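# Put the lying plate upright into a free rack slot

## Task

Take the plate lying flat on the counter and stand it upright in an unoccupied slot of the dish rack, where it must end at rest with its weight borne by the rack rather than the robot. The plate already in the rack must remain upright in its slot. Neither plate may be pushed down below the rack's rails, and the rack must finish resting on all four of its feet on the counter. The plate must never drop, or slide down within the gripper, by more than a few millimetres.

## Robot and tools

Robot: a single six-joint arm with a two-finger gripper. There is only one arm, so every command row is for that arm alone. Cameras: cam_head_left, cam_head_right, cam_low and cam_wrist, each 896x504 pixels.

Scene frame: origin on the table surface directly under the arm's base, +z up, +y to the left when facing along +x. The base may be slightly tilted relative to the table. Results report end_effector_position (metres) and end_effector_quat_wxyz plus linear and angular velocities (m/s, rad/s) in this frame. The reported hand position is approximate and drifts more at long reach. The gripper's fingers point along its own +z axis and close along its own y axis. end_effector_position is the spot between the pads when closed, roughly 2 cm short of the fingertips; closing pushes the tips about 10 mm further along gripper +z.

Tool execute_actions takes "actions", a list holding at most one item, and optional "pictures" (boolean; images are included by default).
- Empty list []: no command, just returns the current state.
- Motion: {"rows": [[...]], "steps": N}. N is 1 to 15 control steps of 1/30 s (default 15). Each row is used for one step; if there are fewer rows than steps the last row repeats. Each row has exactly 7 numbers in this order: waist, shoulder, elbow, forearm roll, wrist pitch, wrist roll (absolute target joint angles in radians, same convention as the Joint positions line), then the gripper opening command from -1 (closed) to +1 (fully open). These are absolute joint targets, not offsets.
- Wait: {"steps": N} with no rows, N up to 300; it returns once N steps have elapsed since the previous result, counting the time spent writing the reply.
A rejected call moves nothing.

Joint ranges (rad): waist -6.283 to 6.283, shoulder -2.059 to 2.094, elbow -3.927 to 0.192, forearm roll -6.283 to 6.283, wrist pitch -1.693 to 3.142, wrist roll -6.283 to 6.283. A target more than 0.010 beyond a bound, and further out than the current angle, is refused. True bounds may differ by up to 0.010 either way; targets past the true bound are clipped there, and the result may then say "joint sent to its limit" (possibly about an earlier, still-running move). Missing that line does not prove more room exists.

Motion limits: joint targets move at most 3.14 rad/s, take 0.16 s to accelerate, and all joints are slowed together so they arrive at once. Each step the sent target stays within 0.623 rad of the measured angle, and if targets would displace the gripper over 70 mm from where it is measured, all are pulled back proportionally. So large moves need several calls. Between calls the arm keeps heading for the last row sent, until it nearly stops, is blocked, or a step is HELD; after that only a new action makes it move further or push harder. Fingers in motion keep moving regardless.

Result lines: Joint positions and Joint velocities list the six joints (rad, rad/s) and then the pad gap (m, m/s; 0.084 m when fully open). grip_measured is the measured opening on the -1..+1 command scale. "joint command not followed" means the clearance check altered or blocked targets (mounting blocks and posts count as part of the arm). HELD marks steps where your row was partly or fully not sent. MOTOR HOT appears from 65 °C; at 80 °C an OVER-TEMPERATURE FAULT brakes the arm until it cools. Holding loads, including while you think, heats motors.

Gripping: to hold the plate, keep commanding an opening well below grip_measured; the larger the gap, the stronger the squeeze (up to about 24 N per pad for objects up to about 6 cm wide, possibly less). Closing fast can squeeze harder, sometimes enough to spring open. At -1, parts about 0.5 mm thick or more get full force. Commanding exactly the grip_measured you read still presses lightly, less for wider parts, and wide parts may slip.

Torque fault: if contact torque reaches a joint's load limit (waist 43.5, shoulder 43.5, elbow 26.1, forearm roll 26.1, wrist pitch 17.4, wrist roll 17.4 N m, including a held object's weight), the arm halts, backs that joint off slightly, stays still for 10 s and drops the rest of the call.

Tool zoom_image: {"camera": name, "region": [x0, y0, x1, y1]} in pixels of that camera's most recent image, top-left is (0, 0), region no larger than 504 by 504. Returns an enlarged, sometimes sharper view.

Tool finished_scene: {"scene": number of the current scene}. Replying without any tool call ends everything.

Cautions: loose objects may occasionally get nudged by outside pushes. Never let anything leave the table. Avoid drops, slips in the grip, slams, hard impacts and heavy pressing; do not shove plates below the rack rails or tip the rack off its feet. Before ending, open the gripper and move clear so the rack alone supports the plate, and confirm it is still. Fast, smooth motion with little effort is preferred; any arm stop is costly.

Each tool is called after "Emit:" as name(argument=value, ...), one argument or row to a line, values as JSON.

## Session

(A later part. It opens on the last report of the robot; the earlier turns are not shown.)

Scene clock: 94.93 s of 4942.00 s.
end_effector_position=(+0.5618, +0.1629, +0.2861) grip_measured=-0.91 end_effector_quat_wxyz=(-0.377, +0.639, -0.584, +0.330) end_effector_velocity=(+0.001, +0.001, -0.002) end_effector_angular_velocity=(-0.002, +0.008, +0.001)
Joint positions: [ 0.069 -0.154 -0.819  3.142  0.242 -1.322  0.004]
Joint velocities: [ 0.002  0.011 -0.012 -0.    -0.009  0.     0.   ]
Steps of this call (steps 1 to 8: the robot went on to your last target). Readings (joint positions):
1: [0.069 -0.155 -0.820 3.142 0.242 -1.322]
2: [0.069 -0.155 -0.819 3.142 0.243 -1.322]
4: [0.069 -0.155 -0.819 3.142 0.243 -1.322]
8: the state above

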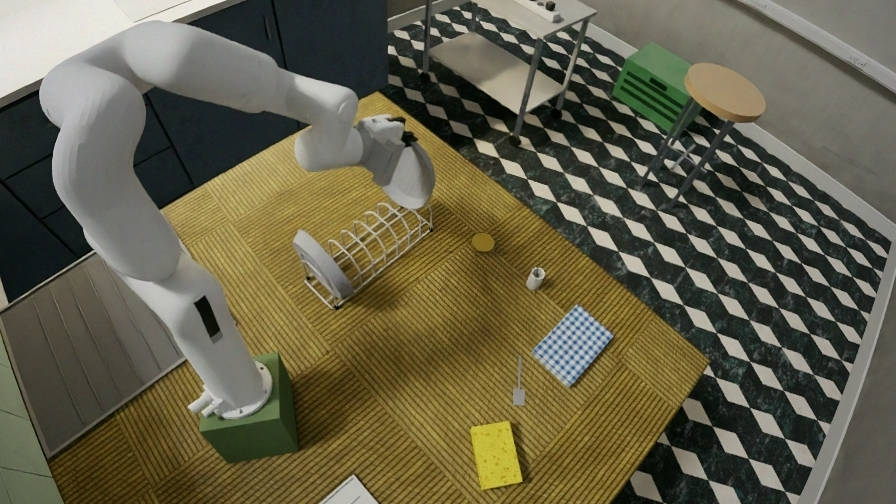

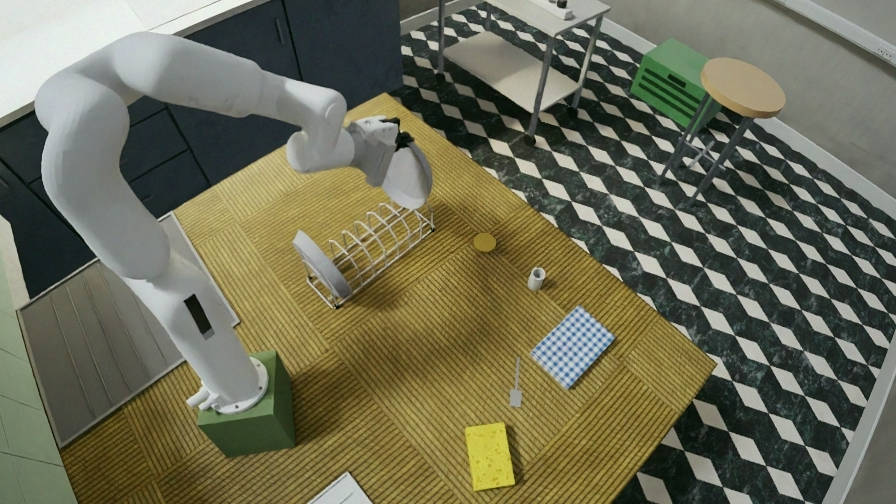

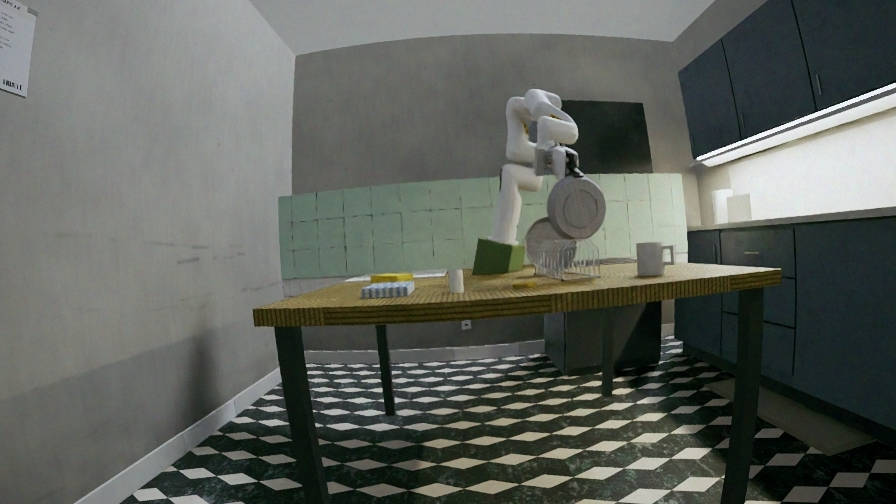

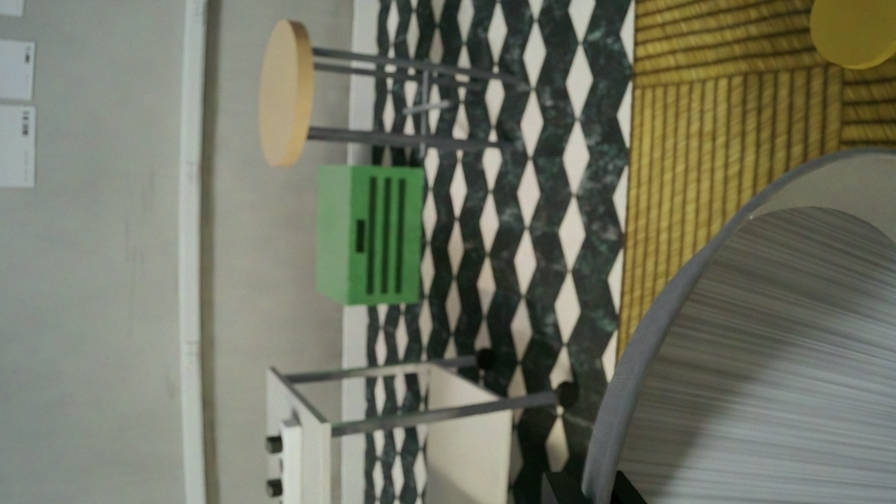

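Emit:
execute_actions(
  actions=[
    {"rows":[[0.068,-0.162,-0.822,3.142,0.225,-1.322,-1],[0.066,-0.172,-0.826,3.142,0.205,-1.322,-1],[0.063,-0.183,-0.83,3.142,0.187,-1.322,-1],[0.063,-0.183,-0.83,3.142,0.187,-1.322,-1],[0.063,-0.183,-0.83,3.142,0.187,-1.322,-1],[0.063,-0.175,-0.839,3.142,0.186,-1.322,-1],[0.062,-0.166,-0.848,3.142,0.186,-1.322,-1],[0.061,-0.157,-0.857,3.142,0.186,-1.322,-1],[0.061,-0.148,-0.866,3.142,0.186,-1.322,-1],[0.06,-0.137,-0.876,3.142,0.187,-1.322,-1]]},
  ],
  pictures=false,
)

Emit:
execute_actions(
  actions=[
    {"rows":[[0.06,-0.134,-0.874,3.142,0.192,-1.322,-1],[0.061,-0.13,-0.872,3.142,0.198,-1.322,-1],[0.062,-0.126,-0.87,3.142,0.204,-1.322,-1],[0.063,-0.122,-0.868,3.142,0.21,-1.322,-1],[0.064,-0.118,-0.866,3.142,0.216,-1.322,-1],[0.065,-0.114,-0.863,3.142,0.223,-1.322,-1],[0.066,-0.11,-0.861,3.142,0.229,-1.322,-1],[0.066,-0.105,-0.858,3.142,0.237,-1.322,-1]]},
  ],
)

Emit:
zoom_image(
  camera="cam_head_left",
  region=[350,130,470,250],
)

Emit:
zoom_image(
  camera="cam_low",
  region=[500,150,640,290],
)

Scene clock: 102.00 s of 4942.00 s.
end_effector_position=(+0.5702, +0.1613, +0.2929) grip_measured=-0.93 end_effector_quat_wxyz=(-0.368, +0.639, -0.590, +0.328) end_effector_velocity=(+0.008, +0.003, +0.014) end_effector_angular_velocity=(+0.006, -0.032, +0.004)
Joint positions: [ 0.06  -0.135 -0.874  3.142  0.186 -1.322  0.003]
Joint velocities: [-0.003 -0.009 -0.015 -0.001  0.008  0.    -0.001]
Steps of this call (steps 1 to 15: the robot went on to your last target; steps 16 to 100: nothing new was sent; then 3.23 s passed at rest; steps 101 to 115: all 15 steps of this action). Readings (joint positions):
101: [0.070 -0.150 -0.823 3.142 0.241 -1.322]
102: [0.070 -0.152 -0.824 3.142 0.237 -1.322]
104: [0.068 -0.163 -0.825 3.142 0.210 -1.322]
108: [0.064 -0.169 -0.828 3.142 0.181 -1.322]
115: the state above

Scene clock: 102.50 s of 4942.00 s.
end_effector_position=(+0.5757, +0.1636, +0.2852) grip_measured=-0.88 end_effector_quat_wxyz=(-0.377, +0.637, -0.584, +0.332) end_effector_velocity=(+0.001, +0.001, -0.002) end_effector_angular_velocity=(-0.001, +0.010, -0.001)
Joint positions: [ 0.065 -0.109 -0.867  3.142  0.241 -1.322  0.005]
Joint velocities: [ 0.002  0.01  -0.012  0.001 -0.012 -0.     0.   ]
Steps of this call (steps 1 to 15: all 15 steps of this action). Readings (joint positions):
1: [0.060 -0.135 -0.874 3.142 0.186 -1.322]
2: [0.060 -0.135 -0.874 3.142 0.188 -1.322]
4: [0.061 -0.131 -0.873 3.142 0.197 -1.322]
8: [0.064 -0.119 -0.871 3.142 0.224 -1.322]
15: the state above

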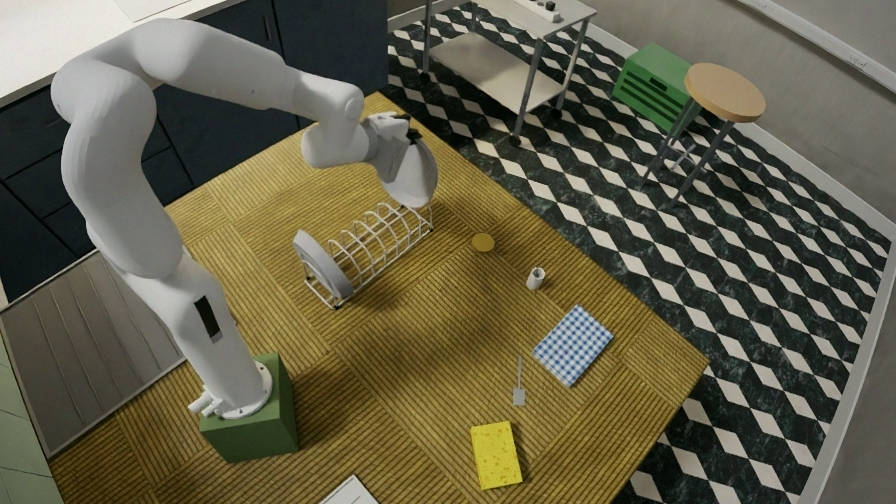

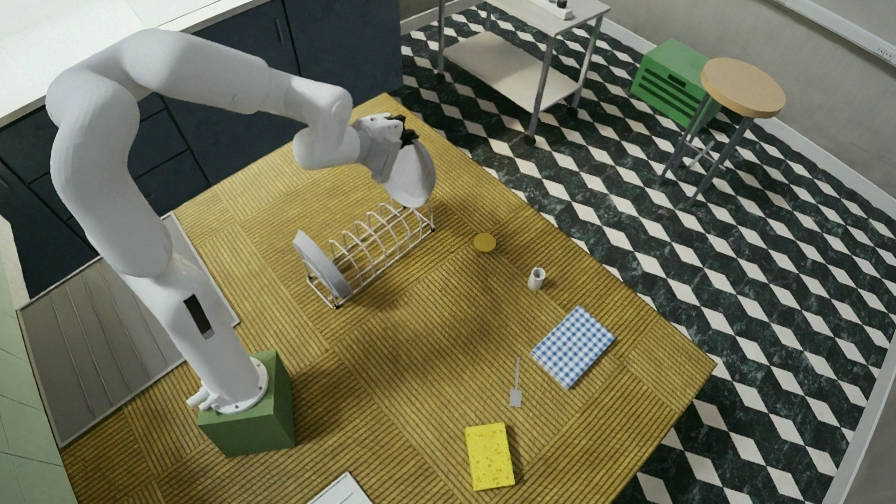

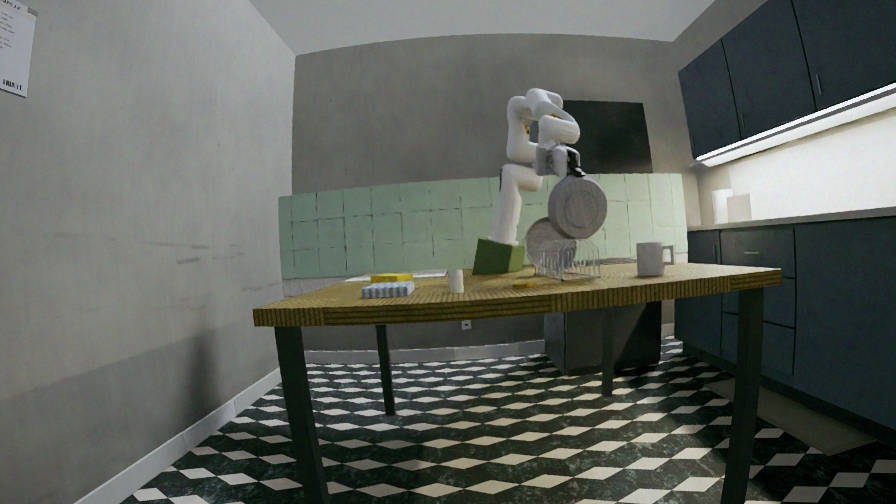

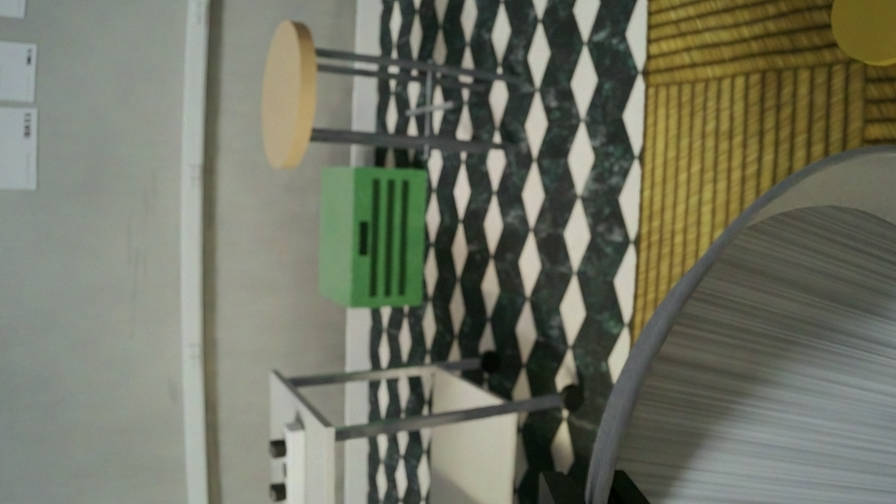

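Region (350, 130, 470, 250) of cam_head_left's 896x504 image, scaled by 4.200, with more detail than that image has.

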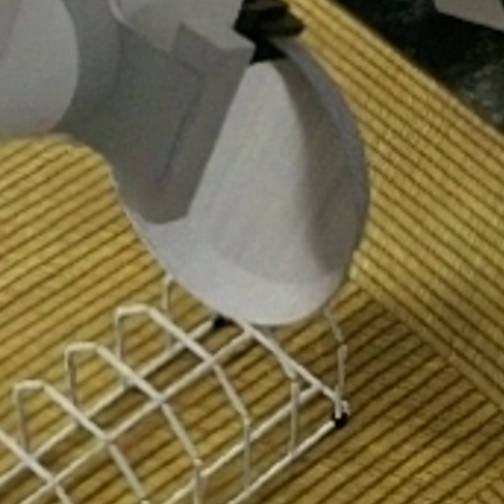

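Region (500, 150, 640, 290) of cam_low's 896x504 image, scaled by 3.600, with more detail than that image has.

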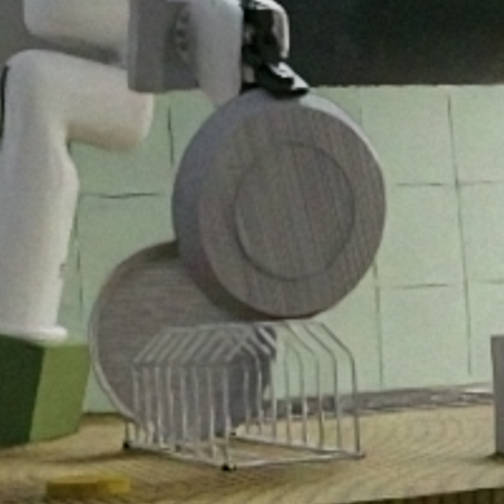

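Emit:
execute_actions(
  actions=[
    {"rows":[[0.064,-0.118,-0.87,3.142,0.235,-1.322,-1],[0.063,-0.128,-0.874,3.142,0.23,-1.322,-1],[0.062,-0.138,-0.876,3.142,0.228,-1.322,-1],[0.061,-0.147,-0.876,3.142,0.23,-1.322,-1],[0.06,-0.155,-0.872,3.142,0.238,-1.322,-1],[0.06,-0.161,-0.864,3.142,0.25,-1.322,-1],[0.06,-0.167,-0.854,3.142,0.266,-1.322,-1],[0.06,-0.172,-0.842,3.142,0.286,-1.322,-1]]},
  ],
  pictures=false,
)

Emit:
execute_actions(
  actions=[
    {"steps":8},
  ],
)

Emit:
zoom_image(
  camera="cam_head_left",
  region=[350,110,490,250],
)

Emit:
zoom_image(
  camera="cam_low",
  region=[500,150,640,290],
)

Scene clock: 106.60 s of 4942.00 s.
end_effector_position=(+0.5780, +0.1672, +0.3131) grip_measured=-0.94 end_effector_quat_wxyz=(-0.405, +0.625, -0.569, +0.349) end_effector_velocity=(+0.012, +0.005, +0.021) end_effector_angular_velocity=(+0.010, -0.052, +0.008)
Joint positions: [ 0.06  -0.17  -0.84   3.142  0.285 -1.322  0.003]
Joint velocities: [-0.004 -0.011 -0.023 -0.001  0.019 -0.    -0.   ]
Steps of this call (steps 1 to 15: the robot went on to your last target; steps 16 to 100: nothing new was sent; then 0.27 s passed at rest; steps 101 to 115: all 15 steps of this action). Readings (joint positions):
101: [0.066 -0.105 -0.871 3.142 0.240 -1.322]
102: [0.066 -0.108 -0.872 3.142 0.239 -1.322]
104: [0.065 -0.118 -0.869 3.142 0.228 -1.322]
108: [0.062 -0.151 -0.858 3.142 0.244 -1.322]
115: the state above

Scene clock: 106.87 s of 4942.00 s.
end_effector_position=(+0.5790, +0.1676, +0.3154) grip_measured=-0.94 end_effector_quat_wxyz=(-0.407, +0.624, -0.568, +0.350) end_effector_velocity=(-0.000, -0.000, -0.000) end_effector_angular_velocity=(-0.000, -0.002, +0.000)
Joint positions: [ 0.06  -0.172 -0.842  3.142  0.286 -1.322  0.003]
Joint velocities: [-0.    -0.001  0.003 -0.001  0.004  0.    -0.001]
Steps of this call (steps 1 to 8: the robot went on to your last target). Readings (joint positions):
1: [0.060 -0.170 -0.840 3.142 0.285 -1.322]
2: [0.060 -0.170 -0.841 3.142 0.285 -1.322]
4: [0.060 -0.171 -0.841 3.142 0.286 -1.322]
8: the state above

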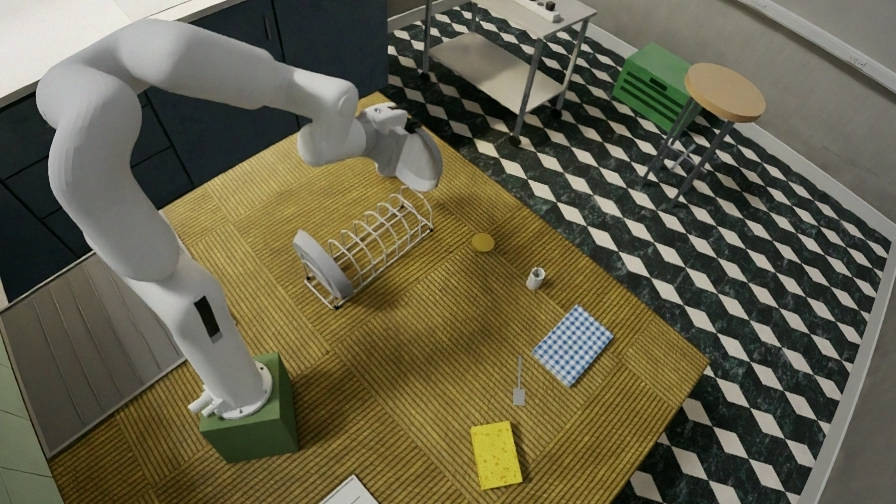

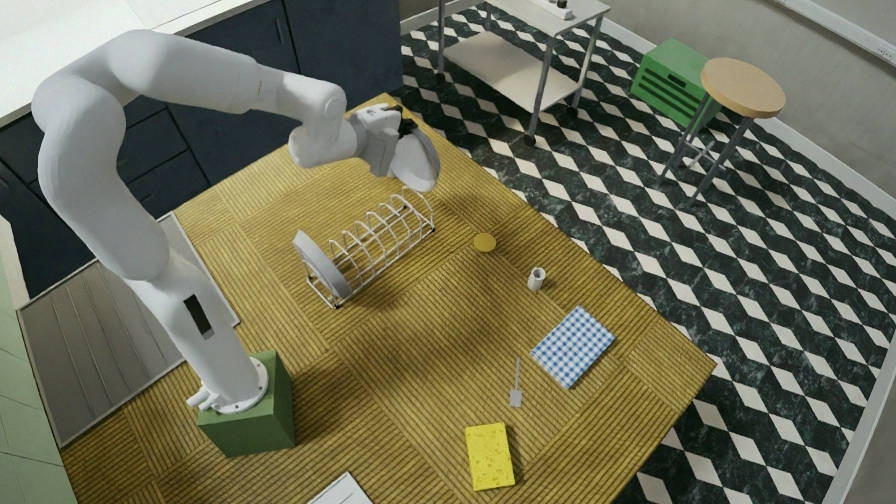

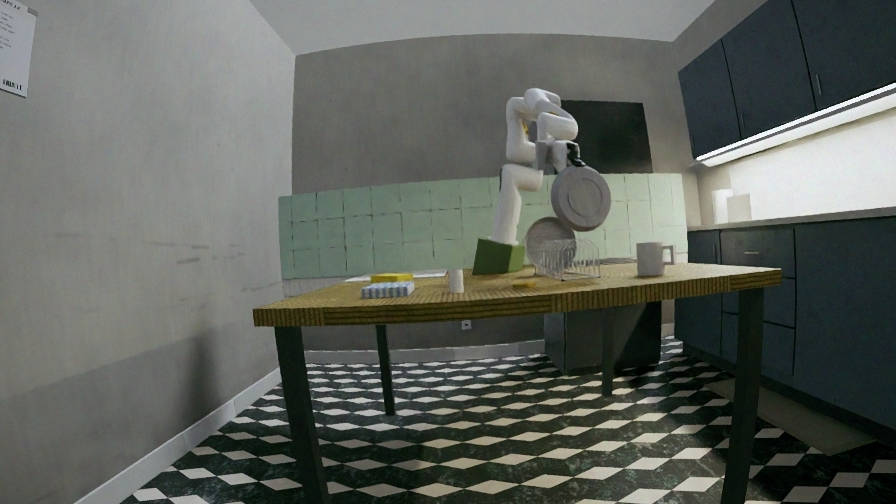

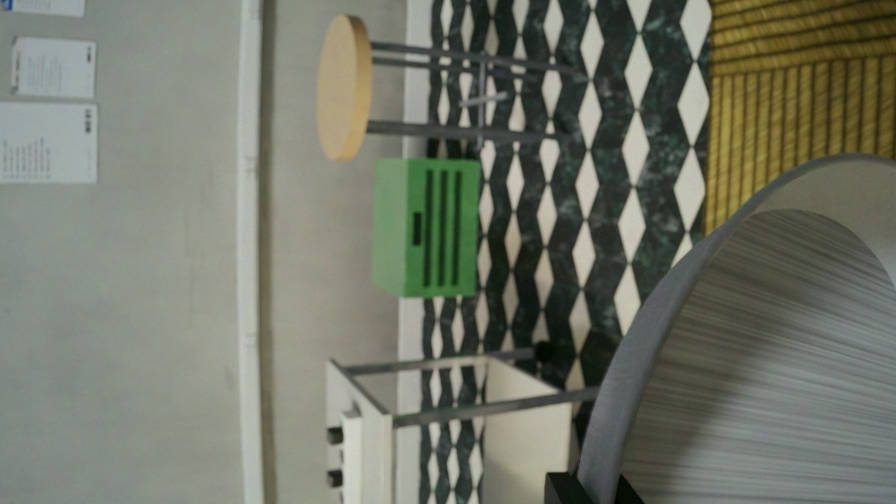

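Region (350, 110, 490, 250) of cam_head_left's 896x504 image, scaled by 3.600, with more detail than that image has.

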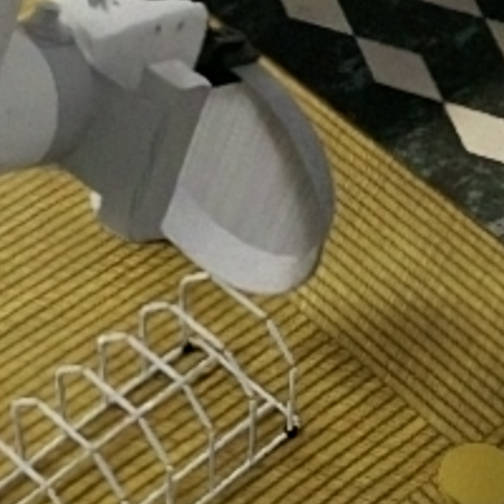

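Region (500, 150, 640, 290) of cam_low's 896x504 image, scaled by 3.600, with more detail than that image has.

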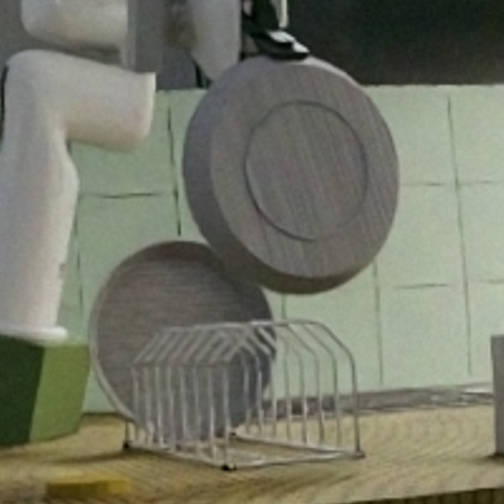

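Emit:
execute_actions(
  actions=[
    {"rows":[[0.059,-0.184,-0.831,3.142,0.285,-1.322,-1],[0.058,-0.196,-0.82,3.142,0.285,-1.322,-1],[0.057,-0.208,-0.808,3.142,0.284,-1.322,-1],[0.056,-0.22,-0.797,3.142,0.284,-1.322,-1],[0.055,-0.231,-0.786,3.142,0.283,-1.322,-1],[0.054,-0.242,-0.775,3.142,0.283,-1.322,-1],[0.054,-0.242,-0.775,3.142,0.283,-1.322,-1],[0.054,-0.242,-0.775,3.142,0.283,-1.322,-1],[0.055,-0.234,-0.771,3.142,0.295,-1.322,-1],[0.057,-0.226,-0.766,3.142,0.308,-1.322,-1],[0.058,-0.218,-0.762,3.142,0.32,-1.322,-1],[0.06,-0.21,-0.757,3.142,0.333,-1.322,-1],[0.061,-0.202,-0.753,3.142,0.345,-1.322,-1]]},
  ],
  pictures=false,
)

Emit:
execute_actions(
  actions=[
    {"steps":12},
  ],
)

Emit:
zoom_image(
  camera="cam_head_left",
  region=[350,110,490,250],
)

Emit:
zoom_image(
  camera="cam_low",
  region=[500,150,640,290],
)

Scene clock: 113.63 s of 4942.00 s.
end_effector_position=(+0.5607, +0.1608, +0.3016) grip_measured=-0.94 end_effector_quat_wxyz=(-0.407, +0.624, -0.568, +0.350) end_effector_velocity=(-0.022, -0.015, -0.118) end_effector_angular_velocity=(-0.020, +0.109, +0.004)
Joint positions: [ 0.06  -0.206 -0.755  3.142  0.336 -1.322  0.003]
Joint velocities: [ 0.025  0.176  0.123 -0.001  0.192 -0.     0.   ]
Steps of this call (steps 1 to 15: the robot went on to your last target; steps 16 to 100: nothing new was sent; then 2.93 s passed at rest; steps 101 to 115: all 15 steps of this action). Readings (joint positions):
101: [0.060 -0.172 -0.842 3.142 0.286 -1.322]
102: [0.060 -0.175 -0.839 3.142 0.286 -1.322]
104: [0.058 -0.192 -0.823 3.142 0.285 -1.322]
108: [0.055 -0.235 -0.782 3.142 0.283 -1.322]
115: the state above

Scene clock: 114.03 s of 4942.00 s.
end_effector_position=(+0.5610, +0.1610, +0.2999) grip_measured=-0.94 end_effector_quat_wxyz=(-0.408, +0.624, -0.568, +0.350) end_effector_velocity=(-0.000, -0.000, -0.001) end_effector_angular_velocity=(-0.001, +0.002, +0.000)
Joint positions: [ 0.061 -0.202 -0.753  3.142  0.345 -1.322  0.003]
Joint velocities: [-0.     0.001  0.001 -0.001  0.001  0.    -0.   ]
Steps of this call (steps 1 to 12: the robot went on to your last target). Readings (joint positions):
1: [0.061 -0.202 -0.752 3.142 0.341 -1.322]
2: [0.061 -0.200 -0.751 3.142 0.343 -1.322]
4: [0.061 -0.201 -0.752 3.142 0.344 -1.322]
8: [0.061 -0.202 -0.754 3.142 0.345 -1.322]
12: the state above

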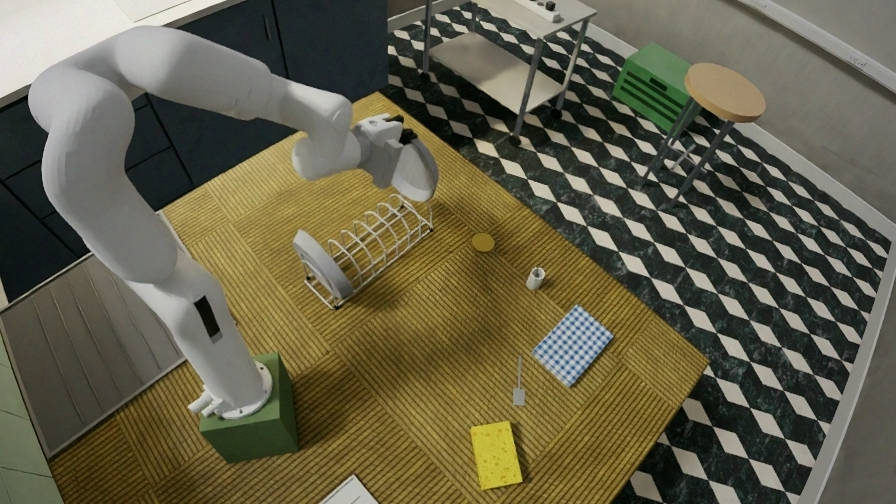

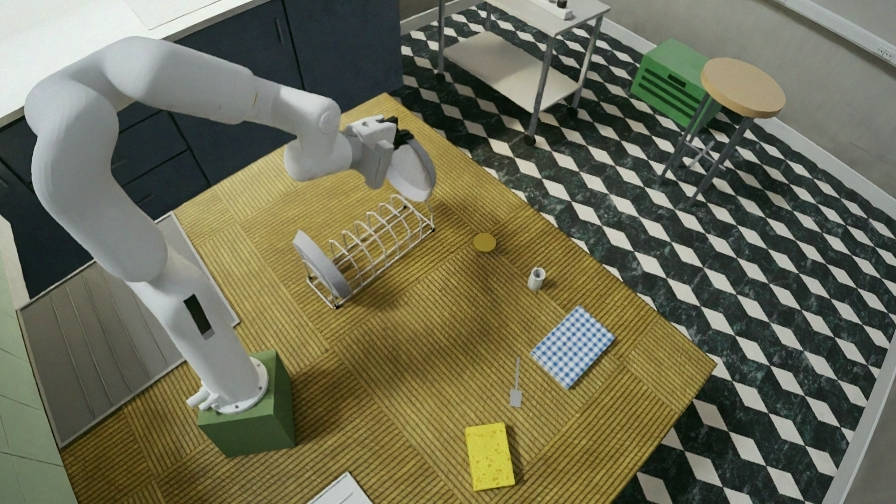

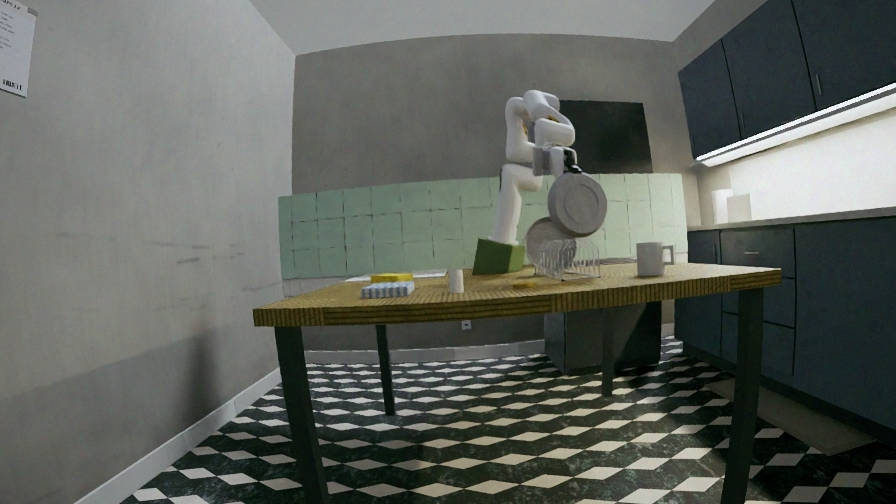

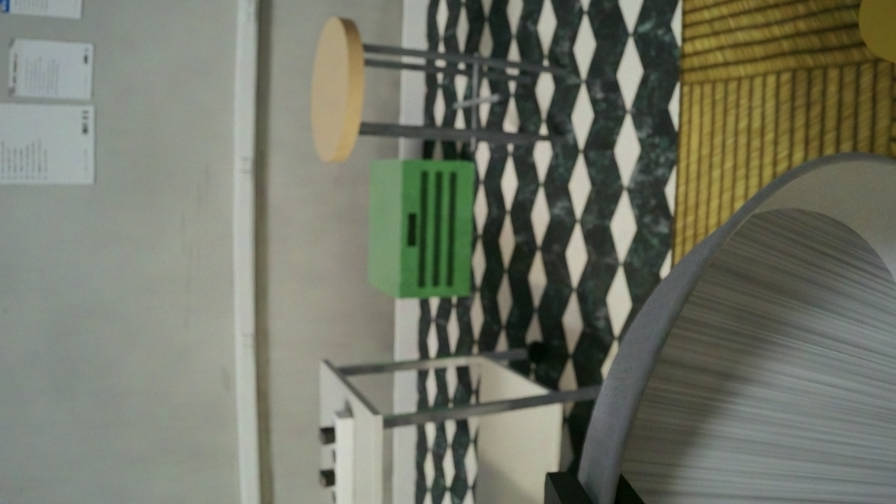

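Region (350, 110, 490, 250) of cam_head_left's 896x504 image, scaled by 3.600, with more detail than that image has.

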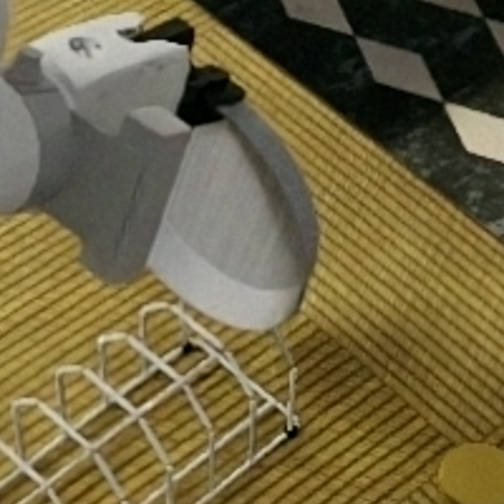

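Region (500, 150, 640, 290) of cam_low's 896x504 image, scaled by 3.600, with more detail than that image has.

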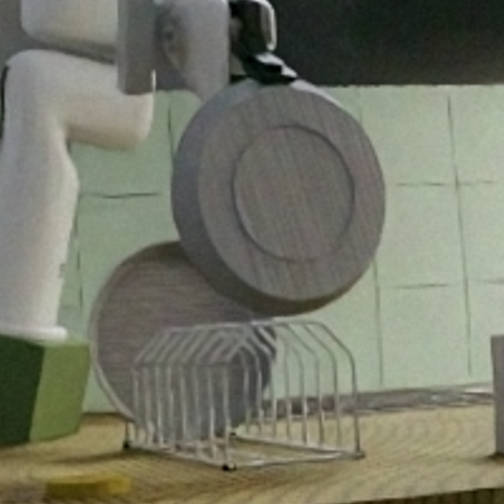

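Emit:
execute_actions(
  actions=[
    {"rows":[[0.062,-0.197,-0.75,3.142,0.353,-1.322,-1],[0.063,-0.192,-0.747,3.142,0.361,-1.322,-1],[0.064,-0.187,-0.745,3.142,0.368,-1.322,-1],[0.065,-0.182,-0.742,3.142,0.376,-1.322,-1],[0.066,-0.177,-0.74,3.142,0.383,-1.322,-1],[0.067,-0.172,-0.737,3.142,0.391,-1.322,-1],[0.068,-0.167,-0.735,3.142,0.398,-1.322,-1],[0.069,-0.162,-0.732,3.142,0.406,-1.322,-1],[0.069,-0.157,-0.73,3.142,0.413,-1.322,-1],[0.07,-0.152,-0.727,3.142,0.421,-1.322,-1]]},
  ],
)

Emit:
zoom_image(
  camera="cam_head_left",
  region=[350,110,490,250],
)

Emit:
zoom_image(
  camera="cam_low",
  region=[500,150,640,290],
)

Scene clock: 117.03 s of 4942.00 s.
end_effector_position=(+0.5596, +0.1604, +0.2741) grip_measured=-0.94 end_effector_quat_wxyz=(-0.408, +0.627, -0.566, +0.347) end_effector_velocity=(+0.008, +0.004, +0.013) end_effector_angular_velocity=(+0.008, -0.034, +0.006)
Joint positions: [ 0.07  -0.152 -0.726  3.142  0.42  -1.322  0.003]
Joint velocities: [-0.    -0.006 -0.015  0.001  0.015 -0.    -0.   ]
Steps of this call (steps 1 to 15: the robot went on to your last target; steps 16 to 75: nothing new was sent; steps 76 to 90: all 15 steps of this action). Readings (joint positions):
76: [0.061 -0.202 -0.753 3.142 0.345 -1.322]
77: [0.061 -0.201 -0.752 3.142 0.348 -1.322]
79: [0.063 -0.194 -0.749 3.142 0.359 -1.322]
83: [0.067 -0.173 -0.738 3.142 0.388 -1.322]
90: the state above

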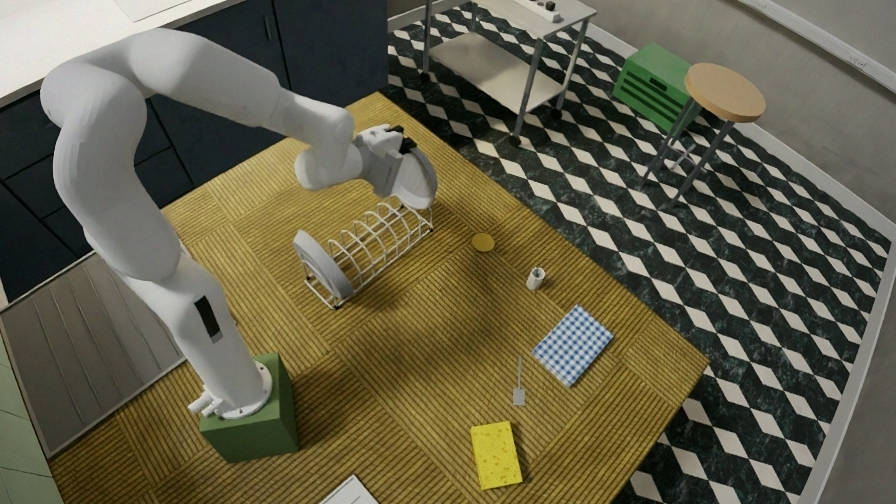

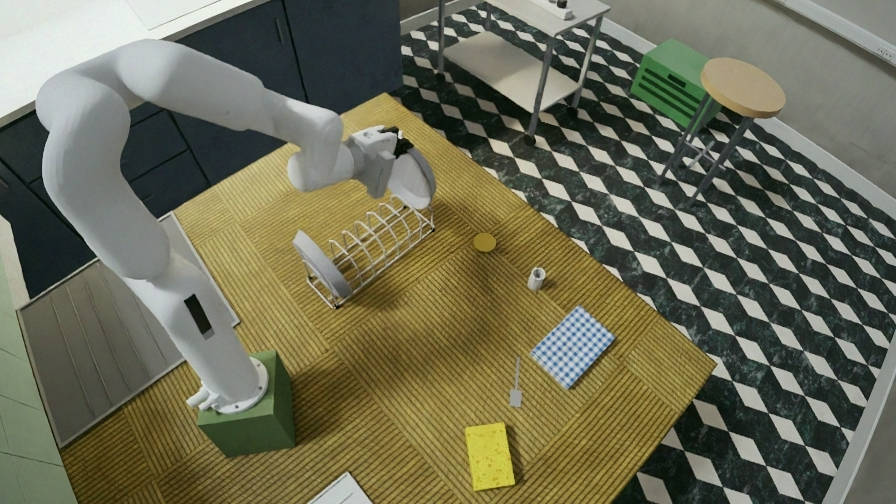

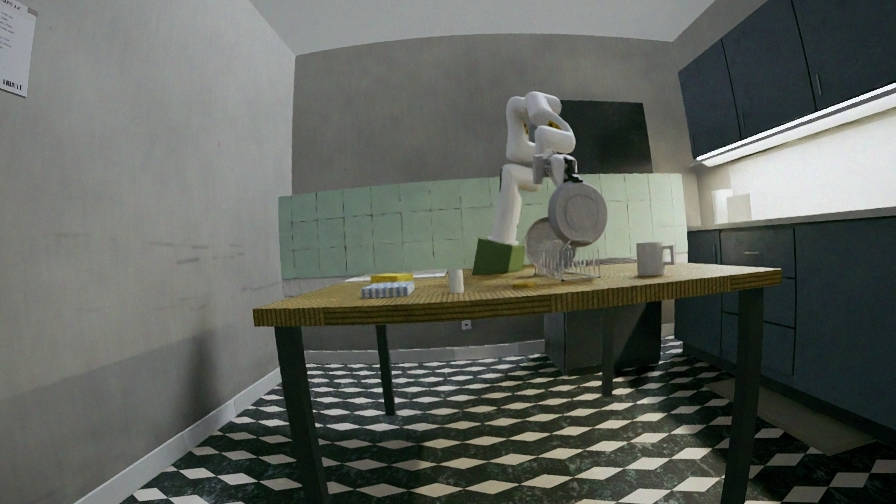

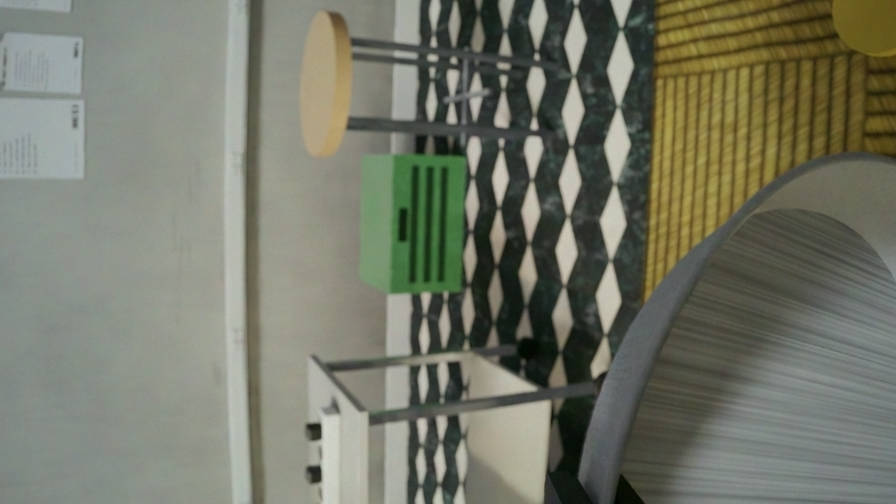

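Region (350, 110, 490, 250) of cam_head_left's 896x504 image, scaled by 3.600, with more detail than that image has.

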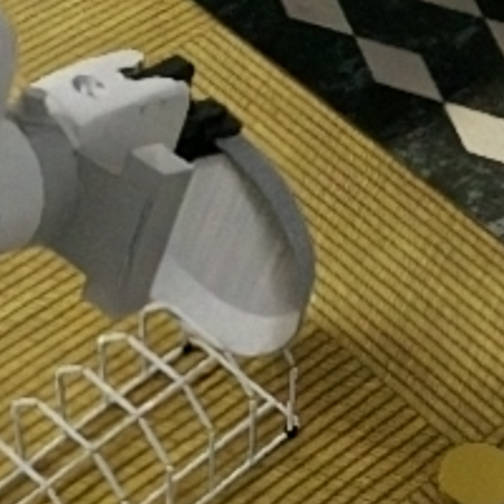

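Region (500, 150, 640, 290) of cam_low's 896x504 image, scaled by 3.600, with more detail than that image has.

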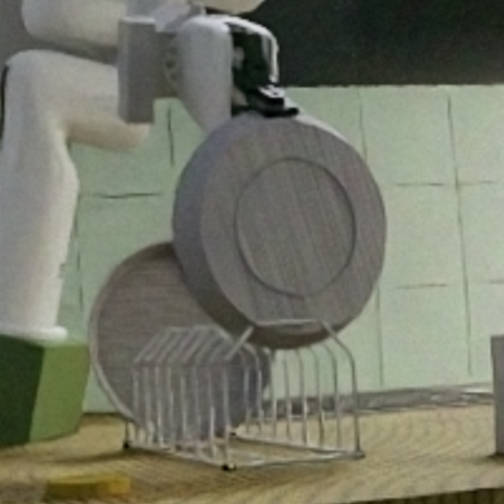

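Emit:
execute_actions(
  actions=[
    {"rows":[[0.071,-0.146,-0.725,3.142,0.429,-1.322,-1],[0.072,-0.14,-0.723,3.142,0.437,-1.322,-1],[0.073,-0.133,-0.722,3.142,0.445,-1.322,-1],[0.074,-0.127,-0.72,3.142,0.453,-1.322,-1],[0.074,-0.121,-0.719,3.142,0.46,-1.322,-1],[0.075,-0.114,-0.718,3.142,0.468,-1.322,-1],[0.076,-0.108,-0.716,3.142,0.476,-1.322,-1],[0.077,-0.102,-0.715,3.142,0.483,-1.322,-1],[0.078,-0.096,-0.714,3.142,0.49,-1.322,-1],[0.079,-0.089,-0.712,3.142,0.499,-1.322,-1],[0.08,-0.083,-0.711,3.142,0.506,-1.322,-1],[0.081,-0.077,-0.71,3.142,0.513,-1.322,-1],[0.081,-0.07,-0.709,3.142,0.521,-1.322,-1],[0.082,-0.064,-0.708,3.142,0.528,-1.322,-1],[0.083,-0.058,-0.707,3.142,0.535,-1.322,-1]]},
  ],
  pictures=false,
)

Emit:
execute_actions(
  actions=[
    {"rows":[[0.084,-0.051,-0.706,3.142,0.543,-1.322,-1],[0.085,-0.044,-0.705,3.142,0.551,-1.322,-1],[0.086,-0.037,-0.704,3.142,0.559,-1.322,-1],[0.087,-0.03,-0.704,3.142,0.566,-1.322,-1],[0.088,-0.023,-0.703,3.142,0.574,-1.322,-1],[0.088,-0.016,-0.703,3.142,0.581,-1.322,-1],[0.089,-0.009,-0.702,3.142,0.589,-1.322,-1],[0.09,-0.002,-0.702,3.142,0.596,-1.322,-1],[0.091,0.005,-0.701,3.142,0.604,-1.322,-1],[0.092,0.012,-0.701,3.142,0.611,-1.322,-1],[0.093,0.02,-0.701,3.142,0.619,-1.322,-1]]},
  ],
)

Emit:
zoom_image(
  camera="cam_head_left",
  region=[350,110,490,250],
)

Emit:
zoom_image(
  camera="cam_low",
  region=[500,150,640,290],
)

Scene clock: 124.60 s of 4942.00 s.
end_effector_position=(+0.5608, +0.1606, +0.2429) grip_measured=-0.93 end_effector_quat_wxyz=(-0.411, +0.629, -0.563, +0.344) end_effector_velocity=(+0.004, -0.001, -0.066) end_effector_angular_velocity=(+0.008, -0.009, +0.020)
Joint positions: [ 0.081 -0.073 -0.71   3.142  0.518 -1.322  0.003]
Joint velocities: [0.02  0.182 0.023 0.001 0.219 0.002 0.001]
Steps of this call (steps 1 to 15: the robot went on to your last target; steps 16 to 100: nothing new was sent; then 3.73 s passed at rest; steps 101 to 115: all 15 steps of this action). Readings (joint positions):
101: [0.070 -0.152 -0.727 3.142 0.421 -1.322]
102: [0.070 -0.151 -0.727 3.142 0.424 -1.322]
104: [0.072 -0.142 -0.725 3.142 0.435 -1.322]
108: [0.075 -0.116 -0.718 3.142 0.465 -1.322]
115: the state above

Scene clock: 125.10 s of 4942.00 s.
end_effector_position=(+0.5592, +0.1600, +0.2065) grip_measured=-0.93 end_effector_quat_wxyz=(-0.411, +0.634, -0.561, +0.339) end_effector_velocity=(-0.004, -0.009, -0.015) end_effector_angular_velocity=(-0.008, +0.016, -0.012)
Joint positions: [ 0.093  0.021 -0.699  3.142  0.617 -1.322  0.003]
Joint velocities: [-0.009  0.03   0.011  0.001  0.022 -0.003 -0.001]
Steps of this call (steps 1 to 15: all 15 steps of this action). Readings (joint positions):
1: [0.082 -0.067 -0.709 3.142 0.525 -1.322]
2: [0.083 -0.061 -0.708 3.142 0.533 -1.322]
4: [0.085 -0.047 -0.705 3.142 0.548 -1.322]
8: [0.089 -0.020 -0.705 3.142 0.580 -1.322]
15: the state above

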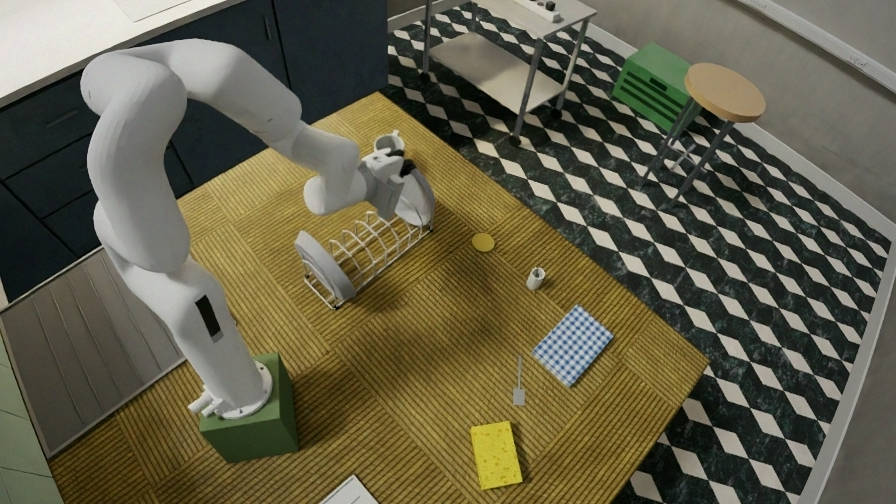

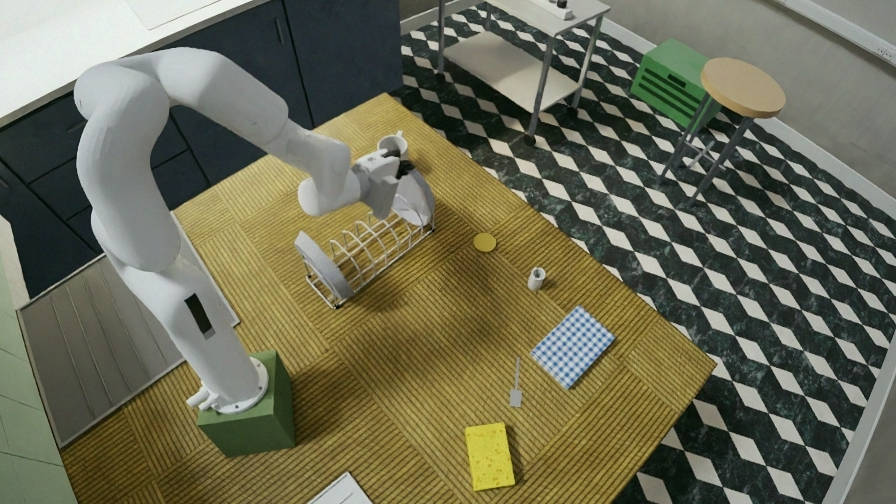

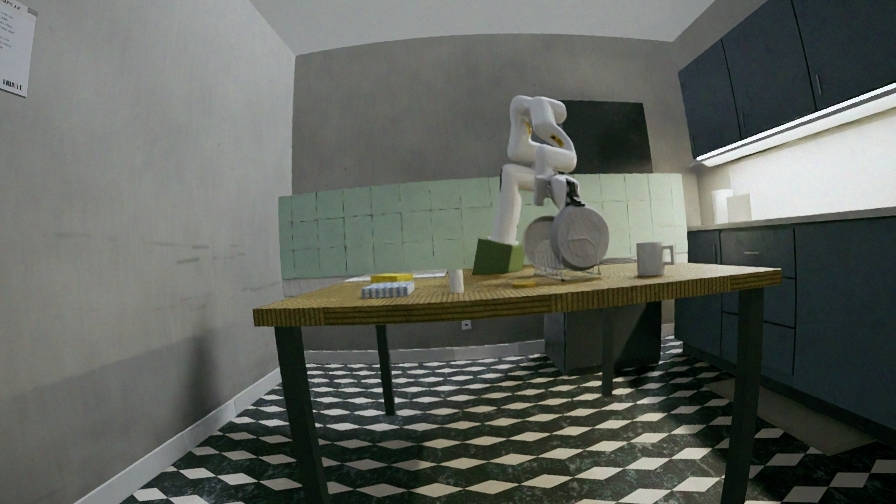

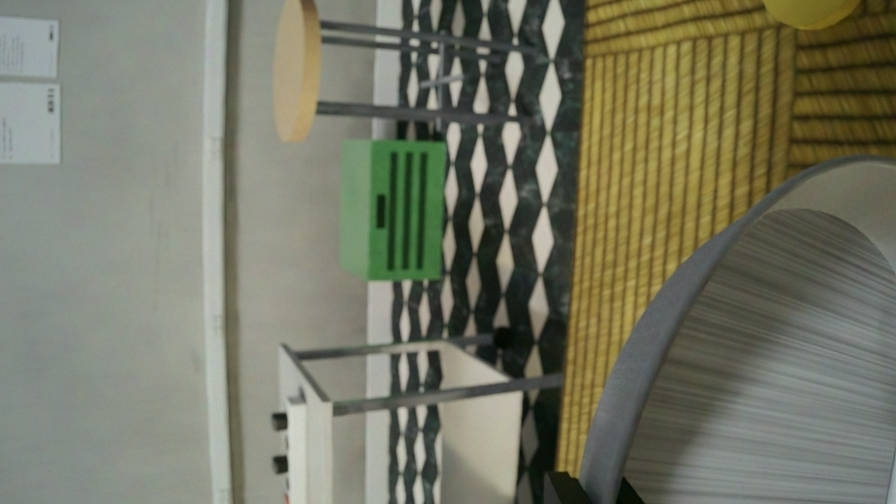

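Region (350, 110, 490, 250) of cam_head_left's 896x504 image, scaled by 3.600, with more detail than that image has.

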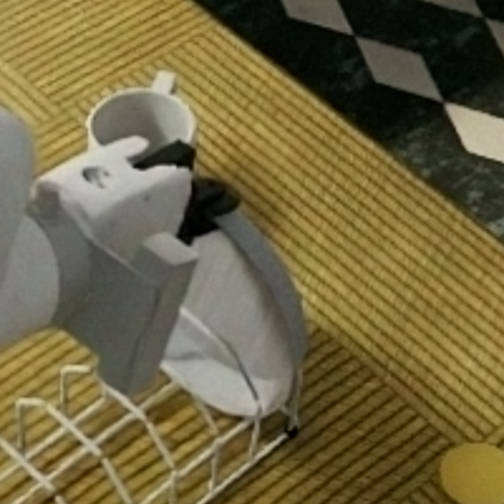

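Region (500, 150, 640, 290) of cam_low's 896x504 image, scaled by 3.600, with more detail than that image has.

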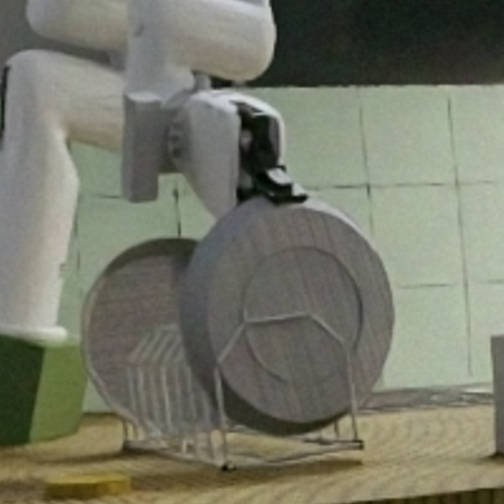

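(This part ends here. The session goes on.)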